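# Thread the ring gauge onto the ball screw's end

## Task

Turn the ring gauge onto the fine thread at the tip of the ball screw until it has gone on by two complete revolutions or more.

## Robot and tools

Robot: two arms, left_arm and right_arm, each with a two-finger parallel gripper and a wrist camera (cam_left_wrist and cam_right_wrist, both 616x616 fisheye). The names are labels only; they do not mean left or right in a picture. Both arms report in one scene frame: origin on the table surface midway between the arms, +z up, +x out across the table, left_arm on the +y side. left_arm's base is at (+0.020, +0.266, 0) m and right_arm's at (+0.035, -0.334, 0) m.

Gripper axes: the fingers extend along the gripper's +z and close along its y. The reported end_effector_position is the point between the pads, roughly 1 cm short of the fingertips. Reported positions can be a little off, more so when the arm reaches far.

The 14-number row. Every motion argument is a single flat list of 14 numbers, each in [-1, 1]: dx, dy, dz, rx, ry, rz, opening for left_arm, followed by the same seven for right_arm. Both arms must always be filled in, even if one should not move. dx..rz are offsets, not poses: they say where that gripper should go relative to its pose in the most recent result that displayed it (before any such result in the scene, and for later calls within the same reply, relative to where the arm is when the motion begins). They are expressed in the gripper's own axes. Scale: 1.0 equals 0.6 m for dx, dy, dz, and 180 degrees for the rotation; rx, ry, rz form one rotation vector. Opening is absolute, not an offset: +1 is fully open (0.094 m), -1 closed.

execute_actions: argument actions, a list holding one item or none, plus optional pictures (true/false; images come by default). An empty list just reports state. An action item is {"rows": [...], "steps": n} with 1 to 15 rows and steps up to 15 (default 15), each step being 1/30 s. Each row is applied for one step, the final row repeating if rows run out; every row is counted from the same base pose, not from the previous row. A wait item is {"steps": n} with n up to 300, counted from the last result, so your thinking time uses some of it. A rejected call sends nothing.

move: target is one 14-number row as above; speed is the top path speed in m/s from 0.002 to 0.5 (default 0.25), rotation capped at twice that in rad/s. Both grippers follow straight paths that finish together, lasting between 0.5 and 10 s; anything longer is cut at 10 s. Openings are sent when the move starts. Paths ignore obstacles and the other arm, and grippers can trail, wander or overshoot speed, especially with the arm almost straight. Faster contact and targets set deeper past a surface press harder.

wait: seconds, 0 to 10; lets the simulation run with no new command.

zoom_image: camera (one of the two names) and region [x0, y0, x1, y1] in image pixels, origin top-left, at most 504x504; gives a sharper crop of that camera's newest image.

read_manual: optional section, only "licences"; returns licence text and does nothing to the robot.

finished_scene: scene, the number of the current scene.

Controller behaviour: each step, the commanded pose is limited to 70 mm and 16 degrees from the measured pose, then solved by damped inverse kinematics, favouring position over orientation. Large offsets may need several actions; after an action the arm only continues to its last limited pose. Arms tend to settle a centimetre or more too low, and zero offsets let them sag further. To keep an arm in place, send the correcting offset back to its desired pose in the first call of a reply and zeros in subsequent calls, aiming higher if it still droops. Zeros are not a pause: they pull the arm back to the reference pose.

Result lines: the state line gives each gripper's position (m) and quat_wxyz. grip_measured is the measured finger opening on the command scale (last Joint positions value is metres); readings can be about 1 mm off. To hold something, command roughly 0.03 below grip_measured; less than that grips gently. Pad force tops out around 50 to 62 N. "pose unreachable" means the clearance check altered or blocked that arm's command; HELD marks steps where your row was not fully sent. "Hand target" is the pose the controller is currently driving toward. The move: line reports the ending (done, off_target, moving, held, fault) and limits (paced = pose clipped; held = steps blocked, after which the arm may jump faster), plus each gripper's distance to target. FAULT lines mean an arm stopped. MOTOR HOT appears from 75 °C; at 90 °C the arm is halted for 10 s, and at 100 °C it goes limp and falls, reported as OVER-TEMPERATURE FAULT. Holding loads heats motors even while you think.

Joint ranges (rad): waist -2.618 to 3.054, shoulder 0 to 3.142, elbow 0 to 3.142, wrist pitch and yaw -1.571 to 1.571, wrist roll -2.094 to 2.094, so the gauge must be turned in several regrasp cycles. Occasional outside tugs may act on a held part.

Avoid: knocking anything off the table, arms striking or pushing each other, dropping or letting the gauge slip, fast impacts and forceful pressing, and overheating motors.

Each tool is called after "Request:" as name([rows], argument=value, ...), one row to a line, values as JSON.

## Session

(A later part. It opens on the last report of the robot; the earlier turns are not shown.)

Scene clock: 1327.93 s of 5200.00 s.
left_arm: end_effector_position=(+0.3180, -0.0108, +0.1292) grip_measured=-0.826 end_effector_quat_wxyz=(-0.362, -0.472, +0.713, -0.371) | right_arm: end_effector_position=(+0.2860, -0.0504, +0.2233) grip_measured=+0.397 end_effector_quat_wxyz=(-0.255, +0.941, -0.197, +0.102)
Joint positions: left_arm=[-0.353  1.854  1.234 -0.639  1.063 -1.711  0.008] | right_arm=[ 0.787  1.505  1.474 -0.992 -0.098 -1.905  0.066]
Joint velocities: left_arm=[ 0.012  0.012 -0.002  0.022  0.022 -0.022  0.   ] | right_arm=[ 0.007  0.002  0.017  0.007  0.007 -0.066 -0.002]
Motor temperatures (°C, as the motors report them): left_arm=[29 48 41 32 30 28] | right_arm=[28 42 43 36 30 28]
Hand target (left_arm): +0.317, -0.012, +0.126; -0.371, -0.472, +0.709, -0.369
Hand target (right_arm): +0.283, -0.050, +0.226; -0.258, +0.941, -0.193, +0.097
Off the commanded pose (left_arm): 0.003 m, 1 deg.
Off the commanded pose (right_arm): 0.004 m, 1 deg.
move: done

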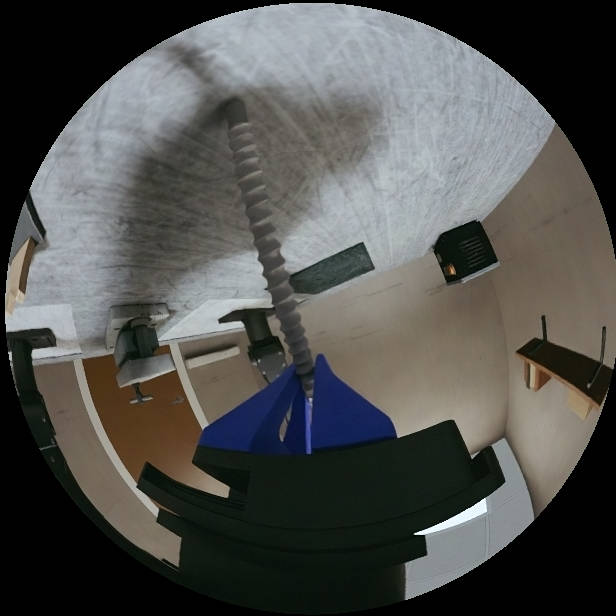

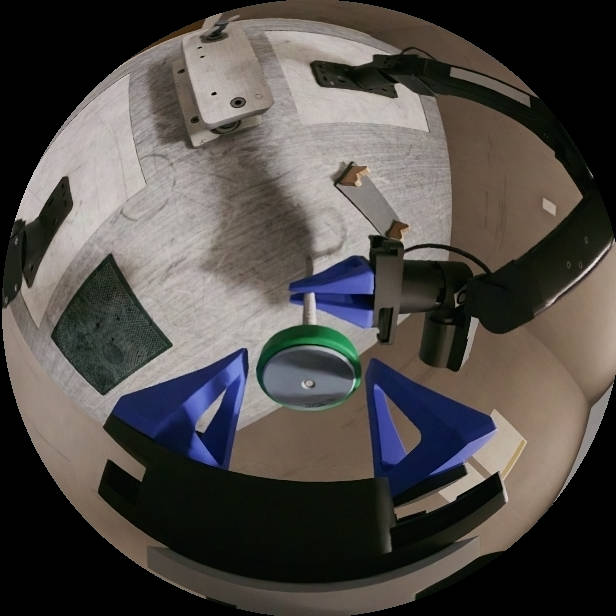

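Request:
execute_actions([
  {"rows": [[-0.0033,0.0023,0.0041,-0.003,0.0044,-0.0042,-0.855,-0.0036,-0.0013,-0.004,0.0035,-0.0031,0,0.32],[-0.0033,0.0023,0.0041,-0.003,0.0044,-0.0042,-0.855,-0.0036,-0.0013,-0.004,0.0035,-0.0031,0,0.24],[-0.0033,0.0023,0.0041,-0.003,0.0044,-0.0042,-0.855,-0.0036,-0.0013,-0.004,0.0035,-0.0031,0,0.18],[-0.0033,0.0023,0.0041,-0.003,0.0044,-0.0042,-0.855,-0.0036,-0.0013,-0.004,0.0035,-0.0031,0,0.14],[-0.0033,0.0023,0.0041,-0.003,0.0044,-0.0042,-0.855,-0.0036,-0.0013,-0.004,0.0035,-0.0031,0,0.12],[-0.0033,0.0023,0.0041,-0.003,0.0044,-0.0042,-0.855,-0.0036,-0.0013,-0.004,0.0035,-0.0031,0,0.105],[-0.0033,0.0023,0.0041,-0.003,0.0044,-0.0042,-0.855,-0.0036,-0.0013,-0.004,0.0035,-0.0031,0,0.095],[-0.0033,0.0023,0.0041,-0.003,0.0044,-0.0042,-0.855,-0.0036,-0.0013,-0.004,0.0035,-0.0031,0,0.087],[-0.0033,0.0023,0.0041,-0.003,0.0044,-0.0042,-0.855,-0.0036,-0.0013,-0.004,0.0035,-0.0031,0,0.08],[-0.0033,0.0023,0.0041,-0.003,0.0044,-0.0042,-0.855,-0.0036,-0.0013,-0.004,0.0035,-0.0031,0,0.074],[-0.0033,0.0023,0.0041,-0.003,0.0044,-0.0042,-0.855,-0.0036,-0.0013,-0.004,0.0035,-0.0031,0,0.068],[-0.0033,0.0023,0.0041,-0.003,0.0044,-0.0042,-0.855,-0.0036,-0.0013,-0.004,0.0035,-0.0031,0,0.062],[-0.0033,0.0023,0.0041,-0.003,0.0044,-0.0042,-0.855,-0.0036,-0.0013,-0.004,0.0035,-0.0031,0,0.056],[-0.0033,0.0023,0.0041,-0.003,0.0044,-0.0042,-0.855,-0.0036,-0.0013,-0.004,0.0035,-0.0031,0,0.05]], "steps": 15},
], pictures=false)

Request:
execute_actions([
  {"rows": [[-0.0033,0.0023,0.0041,-0.003,0.0044,-0.0042,-0.855,-0.0007,0.0019,0.012,-0.0083,-0.0007,0.1667,0.05]], "steps": 15},
], pictures=false)

Request:
execute_actions([
  {"rows": [[-0.0033,0.0023,0.0041,-0.003,0.0044,-0.0042,-0.855,0.0003,0.002,0.012,-0.0076,0.0033,0.1667,0.05]], "steps": 15},
], pictures=false)

Request:
execute_actions([
  {"rows": [[-0.0033,0.0023,0.0041,-0.003,0.0044,-0.0042,-0.855,0.0012,0.0016,0.012,-0.0052,0.0065,0.1667,0.05]], "steps": 15},
], pictures=false)

Request:
execute_actions([
  {"rows": [[-0.0033,0.0023,0.0041,-0.003,0.0044,-0.0042,-0.855,0.0018,0.0009,0.012,-0.0016,0.0082,0.1667,0.05]], "steps": 15},
], pictures=false)

Request:
execute_actions([
  {"rows": [[-0.0033,0.0023,0.0041,-0.003,0.0044,-0.0042,-0.855,0.002,-0.0001,0.012,0.0025,0.0079,0.1667,0.05]], "steps": 15},
], pictures=false)

Request:
execute_actions([
  {"rows": [[-0.0033,0.0023,0.0041,-0.003,0.0044,-0.0042,-0.855,0.0017,-0.001,0.012,0.0058,0.0059,0.1667,0.05]], "steps": 15},
], pictures=false)

Request:
execute_actions([
  {"rows": [[-0.0033,0.0023,0.0041,-0.003,0.0044,-0.0042,-0.855,0.0011,-0.0017,0.012,0.0079,0.0025,0.1667,0.05]], "steps": 15},
], pictures=false)

Request:
execute_actions([
  {"rows": [[-0.0033,0.0023,0.0041,-0.003,0.0044,-0.0042,-0.855,0.0001,-0.002,0.012,0.0082,-0.0012,0.1667,0.05]], "steps": 15},
], pictures=false)

Request:
execute_actions([
  {"rows": [[-0.0033,0.0023,0.0041,-0.003,0.0044,-0.0042,-0.855,-0.0017,0.0006,-0.0066,-0.004,-0.0006,0.005,0.05],[-0.0033,0.0023,0.0041,-0.003,0.0044,-0.0042,-0.855,-0.0017,0.0006,-0.0066,-0.004,-0.0006,0.005,0.05],[-0.0033,0.0023,0.0041,-0.003,0.0044,-0.0042,-0.855,-0.0017,0.0006,-0.0066,-0.004,-0.0006,0.005,0.05],[-0.0033,0.0023,0.0041,-0.003,0.0044,-0.0042,-0.855,-0.0017,0.0006,-0.0066,-0.004,-0.0006,0.005,0.05],[-0.0033,0.0023,0.0041,-0.003,0.0044,-0.0042,-0.855,-0.0017,0.0006,-0.0066,-0.004,-0.0006,0.005,0.07],[-0.0033,0.0023,0.0041,-0.003,0.0044,-0.0042,-0.855,-0.0017,0.0006,-0.0066,-0.004,-0.0006,0.005,0.085],[-0.0033,0.0023,0.0041,-0.003,0.0044,-0.0042,-0.855,-0.0017,0.0006,-0.0066,-0.004,-0.0006,0.005,0.1],[-0.0033,0.0023,0.0041,-0.003,0.0044,-0.0042,-0.855,-0.0017,0.0006,-0.0066,-0.004,-0.0006,0.005,0.15],[-0.0033,0.0023,0.0041,-0.003,0.0044,-0.0042,-0.855,-0.0017,0.0006,-0.0066,-0.004,-0.0006,0.005,0.22],[-0.0033,0.0023,0.0041,-0.003,0.0044,-0.0042,-0.855,-0.0017,0.0006,-0.0066,-0.004,-0.0006,0.005,0.3],[-0.0033,0.0023,0.0041,-0.003,0.0044,-0.0042,-0.855,-0.0017,0.0006,-0.0066,-0.004,-0.0006,0.005,0.45],[-0.0033,0.0023,0.0041,-0.003,0.0044,-0.0042,-0.855,-0.0017,0.0006,-0.0066,-0.004,-0.0006,0.005,0.6]], "steps": 15},
], pictures=false)

Request:
move(target=[-0.0033,0.0023,0.0041,-0.003,0.0044,-0.0042,-0.855,0,0,-0.1,0,0,0,0.6], speed=0.08)

Request:
zoom_image(camera="cam_right_wrist", region=[230, 200, 390, 420])

Scene clock: 1365.93 s of 5200.00 s.
left_arm: end_effector_position=(+0.3180, -0.0108, +0.1292) grip_measured=-0.826 end_effector_quat_wxyz=(-0.362, -0.472, +0.713, -0.371) | right_arm: end_effector_position=(+0.2861, -0.0502, +0.2234) grip_measured=+0.081 end_effector_quat_wxyz=(-0.255, +0.941, -0.196, +0.103)
Joint positions: left_arm=[-0.353  1.854  1.234 -0.639  1.063 -1.711  0.008] | right_arm=[ 0.787  1.505  1.474 -0.991 -0.099 -1.907  0.051]
Joint velocities: left_arm=[-0.022 -0.027  0.017 -0.037 -0.007 -0.051 -0.001] | right_arm=[-0.017 -0.012  0.007 -0.022  0.007  0.051  0.001]
Motor temperatures (°C, as the motors report them): left_arm=[29 47 41 32 30 28] | right_arm=[28 42 43 35 30 28]
Hand target (left_arm): +0.317, -0.012, +0.126; -0.371, -0.472, +0.709, -0.369
Hand target (right_arm): +0.284, -0.050, +0.226; -0.261, +0.940, -0.196, +0.099
Off the commanded pose (left_arm): 0.003 m, 1 deg.
Off the commanded pose (right_arm): 0.003 m, 1 deg.
Steps of this call (steps 1 to 90: nothing new was sent; then 34.50 s passed at rest; steps 91 to 105: all 15 steps of this action). Readings (end_effector_position):
91: left_arm (+0.3180, -0.0108, +0.1292) | right_arm (+0.2860, -0.0503, +0.2233)
92: left_arm (+0.3180, -0.0108, +0.1292) | right_arm (+0.2860, -0.0503, +0.2233)
94: left_arm (+0.3180, -0.0108, +0.1292) | right_arm (+0.2860, -0.0503, +0.2233)
98: left_arm (+0.3180, -0.0108, +0.1292) | right_arm (+0.2860, -0.0503, +0.2233)
105: the state above

Scene clock: 1366.43 s of 5200.00 s.
left_arm: end_effector_position=(+0.3180, -0.0108, +0.1292) grip_measured=-0.826 end_effector_quat_wxyz=(-0.362, -0.472, +0.713, -0.371) | right_arm: end_effector_position=(+0.2862, -0.0501, +0.2228) grip_measured=+0.081 end_effector_quat_wxyz=(-0.271, +0.869, -0.412, +0.040)
Joint positions: left_arm=[-0.353  1.854  1.234 -0.639  1.063 -1.711  0.008] | right_arm=[ 0.787  1.506  1.474 -0.991 -0.099 -1.433  0.051]
Joint velocities: left_arm=[-0.012 -0.002 -0.032  0.051  0.007  0.037 -0.   ] | right_arm=[ 0.027 -0.002  0.012 -0.037  0.007  0.212 -0.001]
Motor temperatures (°C, as the motors report them): left_arm=[29 47 41 32 30 28] | right_arm=[28 42 43 35 30 28]
Hand target (left_arm): +0.317, -0.012, +0.126; -0.371, -0.472, +0.709, -0.369
Hand target (right_arm): +0.287, -0.048, +0.217; -0.262, +0.862, -0.433, +0.030
Off the commanded pose (left_arm): 0.003 m, 1 deg.
Off the commanded pose (right_arm): 0.007 m, 3 deg.
Steps of this call (steps 1 to 15: all 15 steps of this action). Readings (end_effector_position):
1: left_arm (+0.3180, -0.0108, +0.1292) | right_arm (+0.2861, -0.0502, +0.2231)
2: left_arm (+0.3180, -0.0108, +0.1292) | right_arm (+0.2862, -0.0501, +0.2230)
4: left_arm (+0.3180, -0.0108, +0.1292) | right_arm (+0.2862, -0.0501, +0.2230)
8: left_arm (+0.3180, -0.0108, +0.1292) | right_arm (+0.2862, -0.0501, +0.2230)
15: the state above

Scene clock: 1366.93 s of 5200.00 s.
left_arm: end_effector_position=(+0.3180, -0.0108, +0.1292) grip_measured=-0.826 end_effector_quat_wxyz=(-0.362, -0.472, +0.713, -0.371) | right_arm: end_effector_position=(+0.2861, -0.0502, +0.2228) grip_measured=+0.081 end_effector_quat_wxyz=(-0.273, +0.747, -0.605, -0.025)
Joint positions: left_arm=[-0.353  1.854  1.234 -0.639  1.063 -1.711  0.008] | right_arm=[ 0.787  1.506  1.474 -0.992 -0.099 -0.957  0.051]
Joint velocities: left_arm=[-0.017  0.012 -0.007  0.051 -0.066  0.037 -0.001] | right_arm=[-0.002  0.022 -0.017 -0.007 -0.051  0.212 -0.   ]
Motor temperatures (°C, as the motors report them): left_arm=[29 47 41 32 30 28] | right_arm=[28 42 43 35 30 28]
Hand target (left_arm): +0.317, -0.012, +0.126; -0.371, -0.472, +0.709, -0.369
Hand target (right_arm): +0.287, -0.048, +0.216; -0.260, +0.736, -0.624, -0.032
Off the commanded pose (left_arm): 0.003 m, 1 deg.
Off the commanded pose (right_arm): 0.007 m, 3 deg.
Steps of this call (steps 1 to 15: all 15 steps of this action). Readings (end_effector_position):
1: left_arm (+0.3180, -0.0108, +0.1292) | right_arm (+0.2862, -0.0501, +0.2228)
2: left_arm (+0.3180, -0.0108, +0.1292) | right_arm (+0.2862, -0.0501, +0.2228)
4: left_arm (+0.3180, -0.0108, +0.1292) | right_arm (+0.2862, -0.0501, +0.2228)
8: left_arm (+0.3180, -0.0108, +0.1292) | right_arm (+0.2861, -0.0502, +0.2228)
15: the state above

Scene clock: 1367.43 s of 5200.00 s.
left_arm: end_effector_position=(+0.3180, -0.0108, +0.1292) grip_measured=-0.826 end_effector_quat_wxyz=(-0.362, -0.472, +0.713, -0.371) | right_arm: end_effector_position=(+0.2861, -0.0502, +0.2227) grip_measured=+0.081 end_effector_quat_wxyz=(+0.259, -0.583, +0.765, +0.089)
Joint positions: left_arm=[-0.353  1.854  1.234 -0.639  1.063 -1.711  0.008] | right_arm=[ 0.787  1.506  1.474 -0.992 -0.099 -0.48   0.051]
Joint velocities: left_arm=[ 0.007 -0.007 -0.002  0.066  0.022 -0.051  0.001] | right_arm=[-0.017  0.007  0.007 -0.066  0.022  0.198 -0.   ]
Motor temperatures (°C, as the motors report them): left_arm=[29 47 41 32 30 28] | right_arm=[28 42 43 35 30 28]
Hand target (left_arm): +0.317, -0.012, +0.126; -0.371, -0.472, +0.709, -0.369
Hand target (right_arm): +0.287, -0.048, +0.216; +0.245, -0.568, +0.780, +0.093
Off the commanded pose (left_arm): 0.003 m, 1 deg.
Off the commanded pose (right_arm): 0.007 m, 3 deg.
Steps of this call (steps 1 to 15: all 15 steps of this action). Readings (end_effector_position):
1: left_arm (+0.3180, -0.0108, +0.1292) | right_arm (+0.2861, -0.0502, +0.2228)
2: left_arm (+0.3180, -0.0108, +0.1292) | right_arm (+0.2861, -0.0502, +0.2228)
4: left_arm (+0.3180, -0.0108, +0.1292) | right_arm (+0.2861, -0.0502, +0.2228)
8: left_arm (+0.3180, -0.0108, +0.1292) | right_arm (+0.2861, -0.0502, +0.2228)
15: the state above

Scene clock: 1367.93 s of 5200.00 s.
left_arm: end_effector_position=(+0.3180, -0.0108, +0.1292) grip_measured=-0.826 end_effector_quat_wxyz=(-0.362, -0.472, +0.713, -0.371) | right_arm: end_effector_position=(+0.2860, -0.0501, +0.2225) grip_measured=+0.081 end_effector_quat_wxyz=(+0.230, -0.385, +0.881, +0.148)
Joint positions: left_arm=[-0.353  1.854  1.234 -0.639  1.063 -1.711  0.008] | right_arm=[ 0.787  1.507  1.474 -0.992 -0.099 -0.001  0.051]
Joint velocities: left_arm=[-0.017 -0.022 -0.002  0.081 -0.022  0.007  0.   ] | right_arm=[-0.007 -0.012  0.007  0.007  0.007  0.212 -0.001]
Motor temperatures (°C, as the motors report them): left_arm=[29 47 41 32 30 28] | right_arm=[28 42 43 35 30 28]
Hand target (left_arm): +0.317, -0.012, +0.126; -0.371, -0.472, +0.709, -0.369
Hand target (right_arm): +0.287, -0.048, +0.216; +0.216, -0.368, +0.892, +0.148
Off the commanded pose (left_arm): 0.003 m, 1 deg.
Off the commanded pose (right_arm): 0.007 m, 3 deg.
Steps of this call (steps 1 to 15: all 15 steps of this action). Readings (end_effector_position):
1: left_arm (+0.3180, -0.0108, +0.1292) | right_arm (+0.2860, -0.0502, +0.2227)
2: left_arm (+0.3180, -0.0108, +0.1292) | right_arm (+0.2860, -0.0502, +0.2227)
4: left_arm (+0.3180, -0.0108, +0.1292) | right_arm (+0.2860, -0.0502, +0.2227)
8: left_arm (+0.3180, -0.0108, +0.1292) | right_arm (+0.2860, -0.0501, +0.2225)
15: the state above

Scene clock: 1368.43 s of 5200.00 s.
left_arm: end_effector_position=(+0.3180, -0.0108, +0.1292) grip_measured=-0.826 end_effector_quat_wxyz=(-0.362, -0.472, +0.713, -0.371) | right_arm: end_effector_position=(+0.2859, -0.0500, +0.2225) grip_measured=+0.081 end_effector_quat_wxyz=(+0.188, -0.164, +0.948, +0.199)
Joint positions: left_arm=[-0.353  1.854  1.234 -0.639  1.063 -1.711  0.008] | right_arm=[ 0.787  1.507  1.474 -0.992 -0.1    0.48   0.051]
Joint velocities: left_arm=[ 0.027  0.017 -0.012 -0.066  0.081  0.051  0.   ] | right_arm=[ 0.012 -0.002 -0.017 -0.022  0.066  0.256 -0.002]
Motor temperatures (°C, as the motors report them): left_arm=[29 47 41 32 30 28] | right_arm=[28 42 43 35 30 28]
Hand target (left_arm): +0.317, -0.012, +0.126; -0.371, -0.472, +0.709, -0.369
Hand target (right_arm): +0.287, -0.048, +0.216; +0.175, -0.146, +0.954, +0.195
Off the commanded pose (left_arm): 0.003 m, 1 deg.
Off the commanded pose (right_arm): 0.007 m, 3 deg.
Steps of this call (steps 1 to 15: all 15 steps of this action). Readings (end_effector_position):
1: left_arm (+0.3180, -0.0108, +0.1292) | right_arm (+0.2860, -0.0501, +0.2225)
2: left_arm (+0.3180, -0.0108, +0.1292) | right_arm (+0.2860, -0.0500, +0.2225)
4: left_arm (+0.3180, -0.0108, +0.1292) | right_arm (+0.2860, -0.0500, +0.2225)
8: left_arm (+0.3180, -0.0108, +0.1292) | right_arm (+0.2859, -0.0500, +0.2225)
15: the state above

Scene clock: 1368.93 s of 5200.00 s.
left_arm: end_effector_position=(+0.3180, -0.0108, +0.1292) grip_measured=-0.826 end_effector_quat_wxyz=(-0.362, -0.472, +0.713, -0.371) | right_arm: end_effector_position=(+0.2858, -0.0499, +0.2225) grip_measured=+0.081 end_effector_quat_wxyz=(+0.134, +0.067, +0.959, +0.238)
Joint positions: left_arm=[-0.353  1.854  1.234 -0.639  1.063 -1.711  0.008] | right_arm=[ 0.787  1.507  1.474 -0.992 -0.101  0.963  0.051]
Joint velocities: left_arm=[-0.002  0.007 -0.002 -0.007 -0.007  0.007  0.001] | right_arm=[ 0.012 -0.017 -0.002 -0.007  0.007  0.242 -0.001]
Motor temperatures (°C, as the motors report them): left_arm=[29 47 41 32 30 28] | right_arm=[28 42 43 35 30 28]
Hand target (left_arm): +0.317, -0.012, +0.126; -0.371, -0.472, +0.709, -0.369
Hand target (right_arm): +0.287, -0.048, +0.216; +0.123, +0.086, +0.961, +0.231
Off the commanded pose (left_arm): 0.003 m, 1 deg.
Off the commanded pose (right_arm): 0.007 m, 3 deg.
Steps of this call (steps 1 to 15: all 15 steps of this action). Readings (end_effector_position):
1: left_arm (+0.3180, -0.0108, +0.1292) | right_arm (+0.2859, -0.0500, +0.2225)
2: left_arm (+0.3180, -0.0108, +0.1292) | right_arm (+0.2859, -0.0499, +0.2225)
4: left_arm (+0.3180, -0.0108, +0.1292) | right_arm (+0.2859, -0.0499, +0.2225)
8: left_arm (+0.3180, -0.0108, +0.1292) | right_arm (+0.2858, -0.0499, +0.2225)
15: the state above

Scene clock: 1369.43 s of 5200.00 s.
left_arm: end_effector_position=(+0.3180, -0.0108, +0.1292) grip_measured=-0.826 end_effector_quat_wxyz=(-0.362, -0.472, +0.713, -0.371) | right_arm: end_effector_position=(+0.2858, -0.0498, +0.2222) grip_measured=+0.081 end_effector_quat_wxyz=(+0.073, +0.294, +0.916, +0.263)
Joint positions: left_arm=[-0.353  1.854  1.234 -0.639  1.063 -1.711  0.008] | right_arm=[ 0.787  1.508  1.474 -0.992 -0.101  1.446  0.051]
Joint velocities: left_arm=[-0.017  0.017 -0.007  0.007  0.007 -0.022 -0.002] | right_arm=[ 0.002 -0.022 -0.007  0.037 -0.037  0.198 -0.   ]
Motor temperatures (°C, as the motors report them): left_arm=[29 47 41 32 30 28] | right_arm=[28 41 43 35 30 28]
Hand target (left_arm): +0.317, -0.012, +0.126; -0.371, -0.472, +0.709, -0.369
Hand target (right_arm): +0.287, -0.048, +0.216; +0.064, +0.313, +0.913, +0.254
Off the commanded pose (left_arm): 0.003 m, 1 deg.
Off the commanded pose (right_arm): 0.007 m, 3 deg.
Steps of this call (steps 1 to 15: all 15 steps of this action). Readings (end_effector_position):
1: left_arm (+0.3180, -0.0108, +0.1292) | right_arm (+0.2858, -0.0499, +0.2225)
2: left_arm (+0.3180, -0.0108, +0.1292) | right_arm (+0.2858, -0.0499, +0.2225)
4: left_arm (+0.3180, -0.0108, +0.1292) | right_arm (+0.2858, -0.0499, +0.2225)
8: left_arm (+0.3180, -0.0108, +0.1292) | right_arm (+0.2858, -0.0499, +0.2225)
15: the state above

Scene clock: 1369.93 s of 5200.00 s.
left_arm: end_effector_position=(+0.3180, -0.0108, +0.1292) grip_measured=-0.826 end_effector_quat_wxyz=(-0.362, -0.472, +0.713, -0.371) | right_arm: end_effector_position=(+0.2858, -0.0497, +0.2223) grip_measured=+0.081 end_effector_quat_wxyz=(+0.008, +0.505, +0.819, +0.273)
Joint positions: left_arm=[-0.353  1.854  1.234 -0.639  1.063 -1.711  0.008] | right_arm=[ 0.787  1.508  1.474 -0.992 -0.102  1.929  0.051]
Joint velocities: left_arm=[-0.002  0.012 -0.007 -0.051  0.037  0.022 -0.   ] | right_arm=[ 0.002  0.007 -0.007 -0.051 -0.051  0.242 -0.   ]
Motor temperatures (°C, as the motors report them): left_arm=[29 47 41 32 30 28] | right_arm=[28 41 43 35 30 28]
Hand target (left_arm): +0.317, -0.012, +0.126; -0.371, -0.472, +0.709, -0.369
Hand target (right_arm): +0.287, -0.048, +0.215; +0.000, +0.522, +0.812, +0.262
Off the commanded pose (left_arm): 0.003 m, 1 deg.
Off the commanded pose (right_arm): 0.007 m, 3 deg.
Steps of this call (steps 1 to 15: all 15 steps of this action). Readings (end_effector_position):
1: left_arm (+0.3180, -0.0108, +0.1292) | right_arm (+0.2858, -0.0497, +0.2223)
2: left_arm (+0.3180, -0.0108, +0.1292) | right_arm (+0.2858, -0.0497, +0.2223)
4: left_arm (+0.3180, -0.0108, +0.1292) | right_arm (+0.2858, -0.0497, +0.2223)
8: left_arm (+0.3180, -0.0108, +0.1292) | right_arm (+0.2858, -0.0497, +0.2223)
15: the state above

Scene clock: 1370.43 s of 5200.00 s.
left_arm: end_effector_position=(+0.3180, -0.0108, +0.1292) grip_measured=-0.826 end_effector_quat_wxyz=(-0.362, -0.472, +0.713, -0.371) | right_arm: end_effector_position=(+0.2859, -0.0496, +0.2226) grip_measured=+0.596 end_effector_quat_wxyz=(+0.006, +0.510, +0.815, +0.274)
Joint positions: left_arm=[-0.353  1.854  1.234 -0.639  1.063 -1.711  0.008] | right_arm=[ 0.787  1.507  1.474 -0.991 -0.102  1.942  0.075]
Joint velocities: left_arm=[ 0.007 -0.002  0.022  0.11  -0.037 -0.037 -0.   ] | right_arm=[ 0.002 -0.017  0.002 -0.007  0.022  0.037  0.001]
Motor temperatures (°C, as the motors report them): left_arm=[29 47 41 32 30 28] | right_arm=[28 41 43 35 30 28]
Hand target (left_arm): +0.317, -0.012, +0.126; -0.371, -0.472, +0.709, -0.369
Hand target (right_arm): +0.285, -0.052, +0.226; +0.010, +0.511, +0.813, +0.278
Off the commanded pose (left_arm): 0.003 m, 1 deg.
Off the commanded pose (right_arm): 0.004 m, 1 deg.
Steps of this call (steps 1 to 15: all 15 steps of this action). Readings (end_effector_position):
1: left_arm (+0.3180, -0.0108, +0.1292) | right_arm (+0.2858, -0.0497, +0.2225)
2: left_arm (+0.3180, -0.0108, +0.1292) | right_arm (+0.2858, -0.0497, +0.2226)
4: left_arm (+0.3180, -0.0108, +0.1292) | right_arm (+0.2858, -0.0497, +0.2226)
8: left_arm (+0.3180, -0.0108, +0.1292) | right_arm (+0.2858, -0.0497, +0.2226)
15: the state above

Scene clock: 1371.97 s of 5200.00 s.
left_arm: end_effector_position=(+0.3180, -0.0108, +0.1292) grip_measured=-0.826 end_effector_quat_wxyz=(-0.362, -0.472, +0.713, -0.371) | right_arm: end_effector_position=(+0.2697, -0.0717, +0.2629) grip_measured=+0.597 end_effector_quat_wxyz=(+0.004, +0.513, +0.817, +0.265)
Joint positions: left_arm=[-0.353  1.854  1.234 -0.639  1.063 -1.711  0.008] | right_arm=[ 0.771  1.471  1.62  -1.193 -0.11   1.931  0.075]
Joint velocities: left_arm=[-0.007  0.002  0.002  0.081 -0.037  0.007 -0.   ] | right_arm=[-0.007 -0.017  0.002 -0.037 -0.037  0.051  0.   ]
Motor temperatures (°C, as the motors report them): left_arm=[29 47 41 32 30 28] | right_arm=[28 42 43 35 30 28]
Hand target (left_arm): +0.317, -0.012, +0.126; -0.371, -0.472, +0.709, -0.369
Hand target (right_arm): +0.269, -0.076, +0.274; +0.006, +0.510, +0.815, +0.274
Off the commanded pose (left_arm): 0.003 m, 1 deg.
Off the commanded pose (right_arm): 0.012 m, 1 deg.
move: off_target (right_arm)

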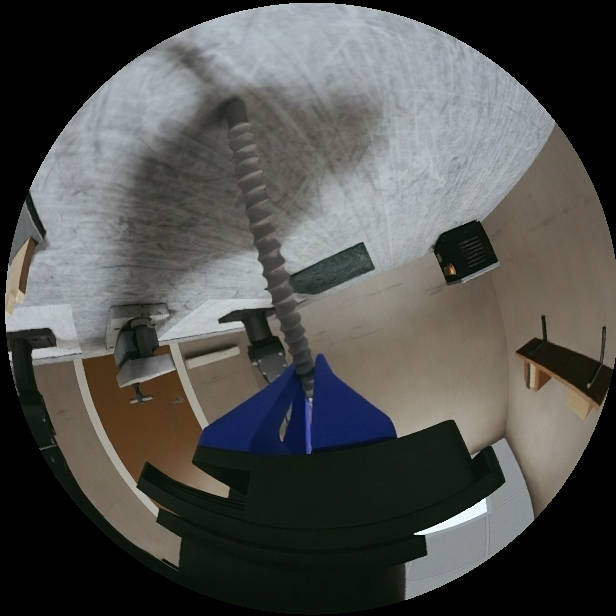

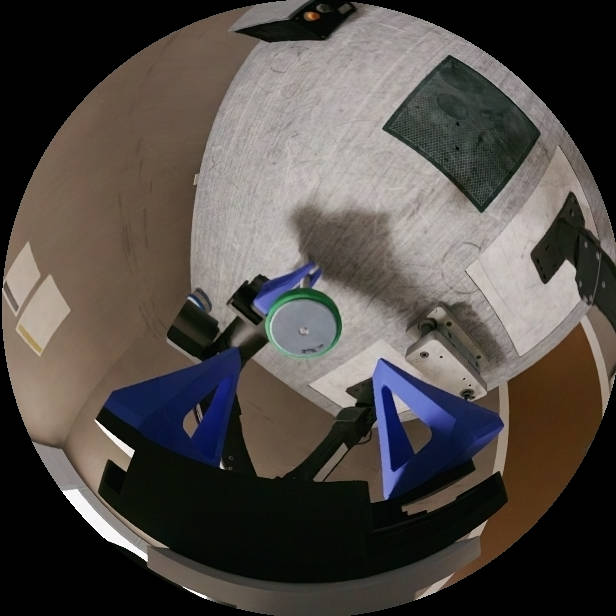

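Region (230, 200, 390, 420) of cam_right_wrist's 616x616 image, scaled by 2.291, with more detail than that image has; it fills the left 367 columns of this view, and the rest is white.

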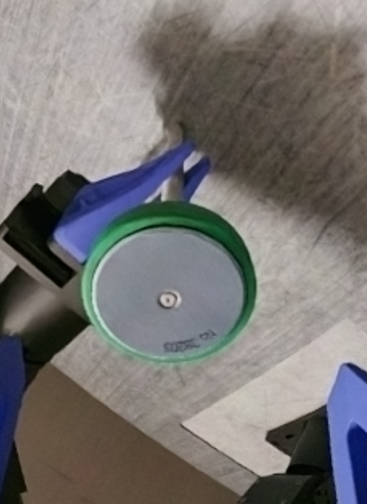

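The ring went about 3 turns onto the thread: it advanced steadily along the screw, and the pilot now shows in the hole. I'm ending the scene.

Request:
finished_scene(scene=2)

The scene is finished: the task was done.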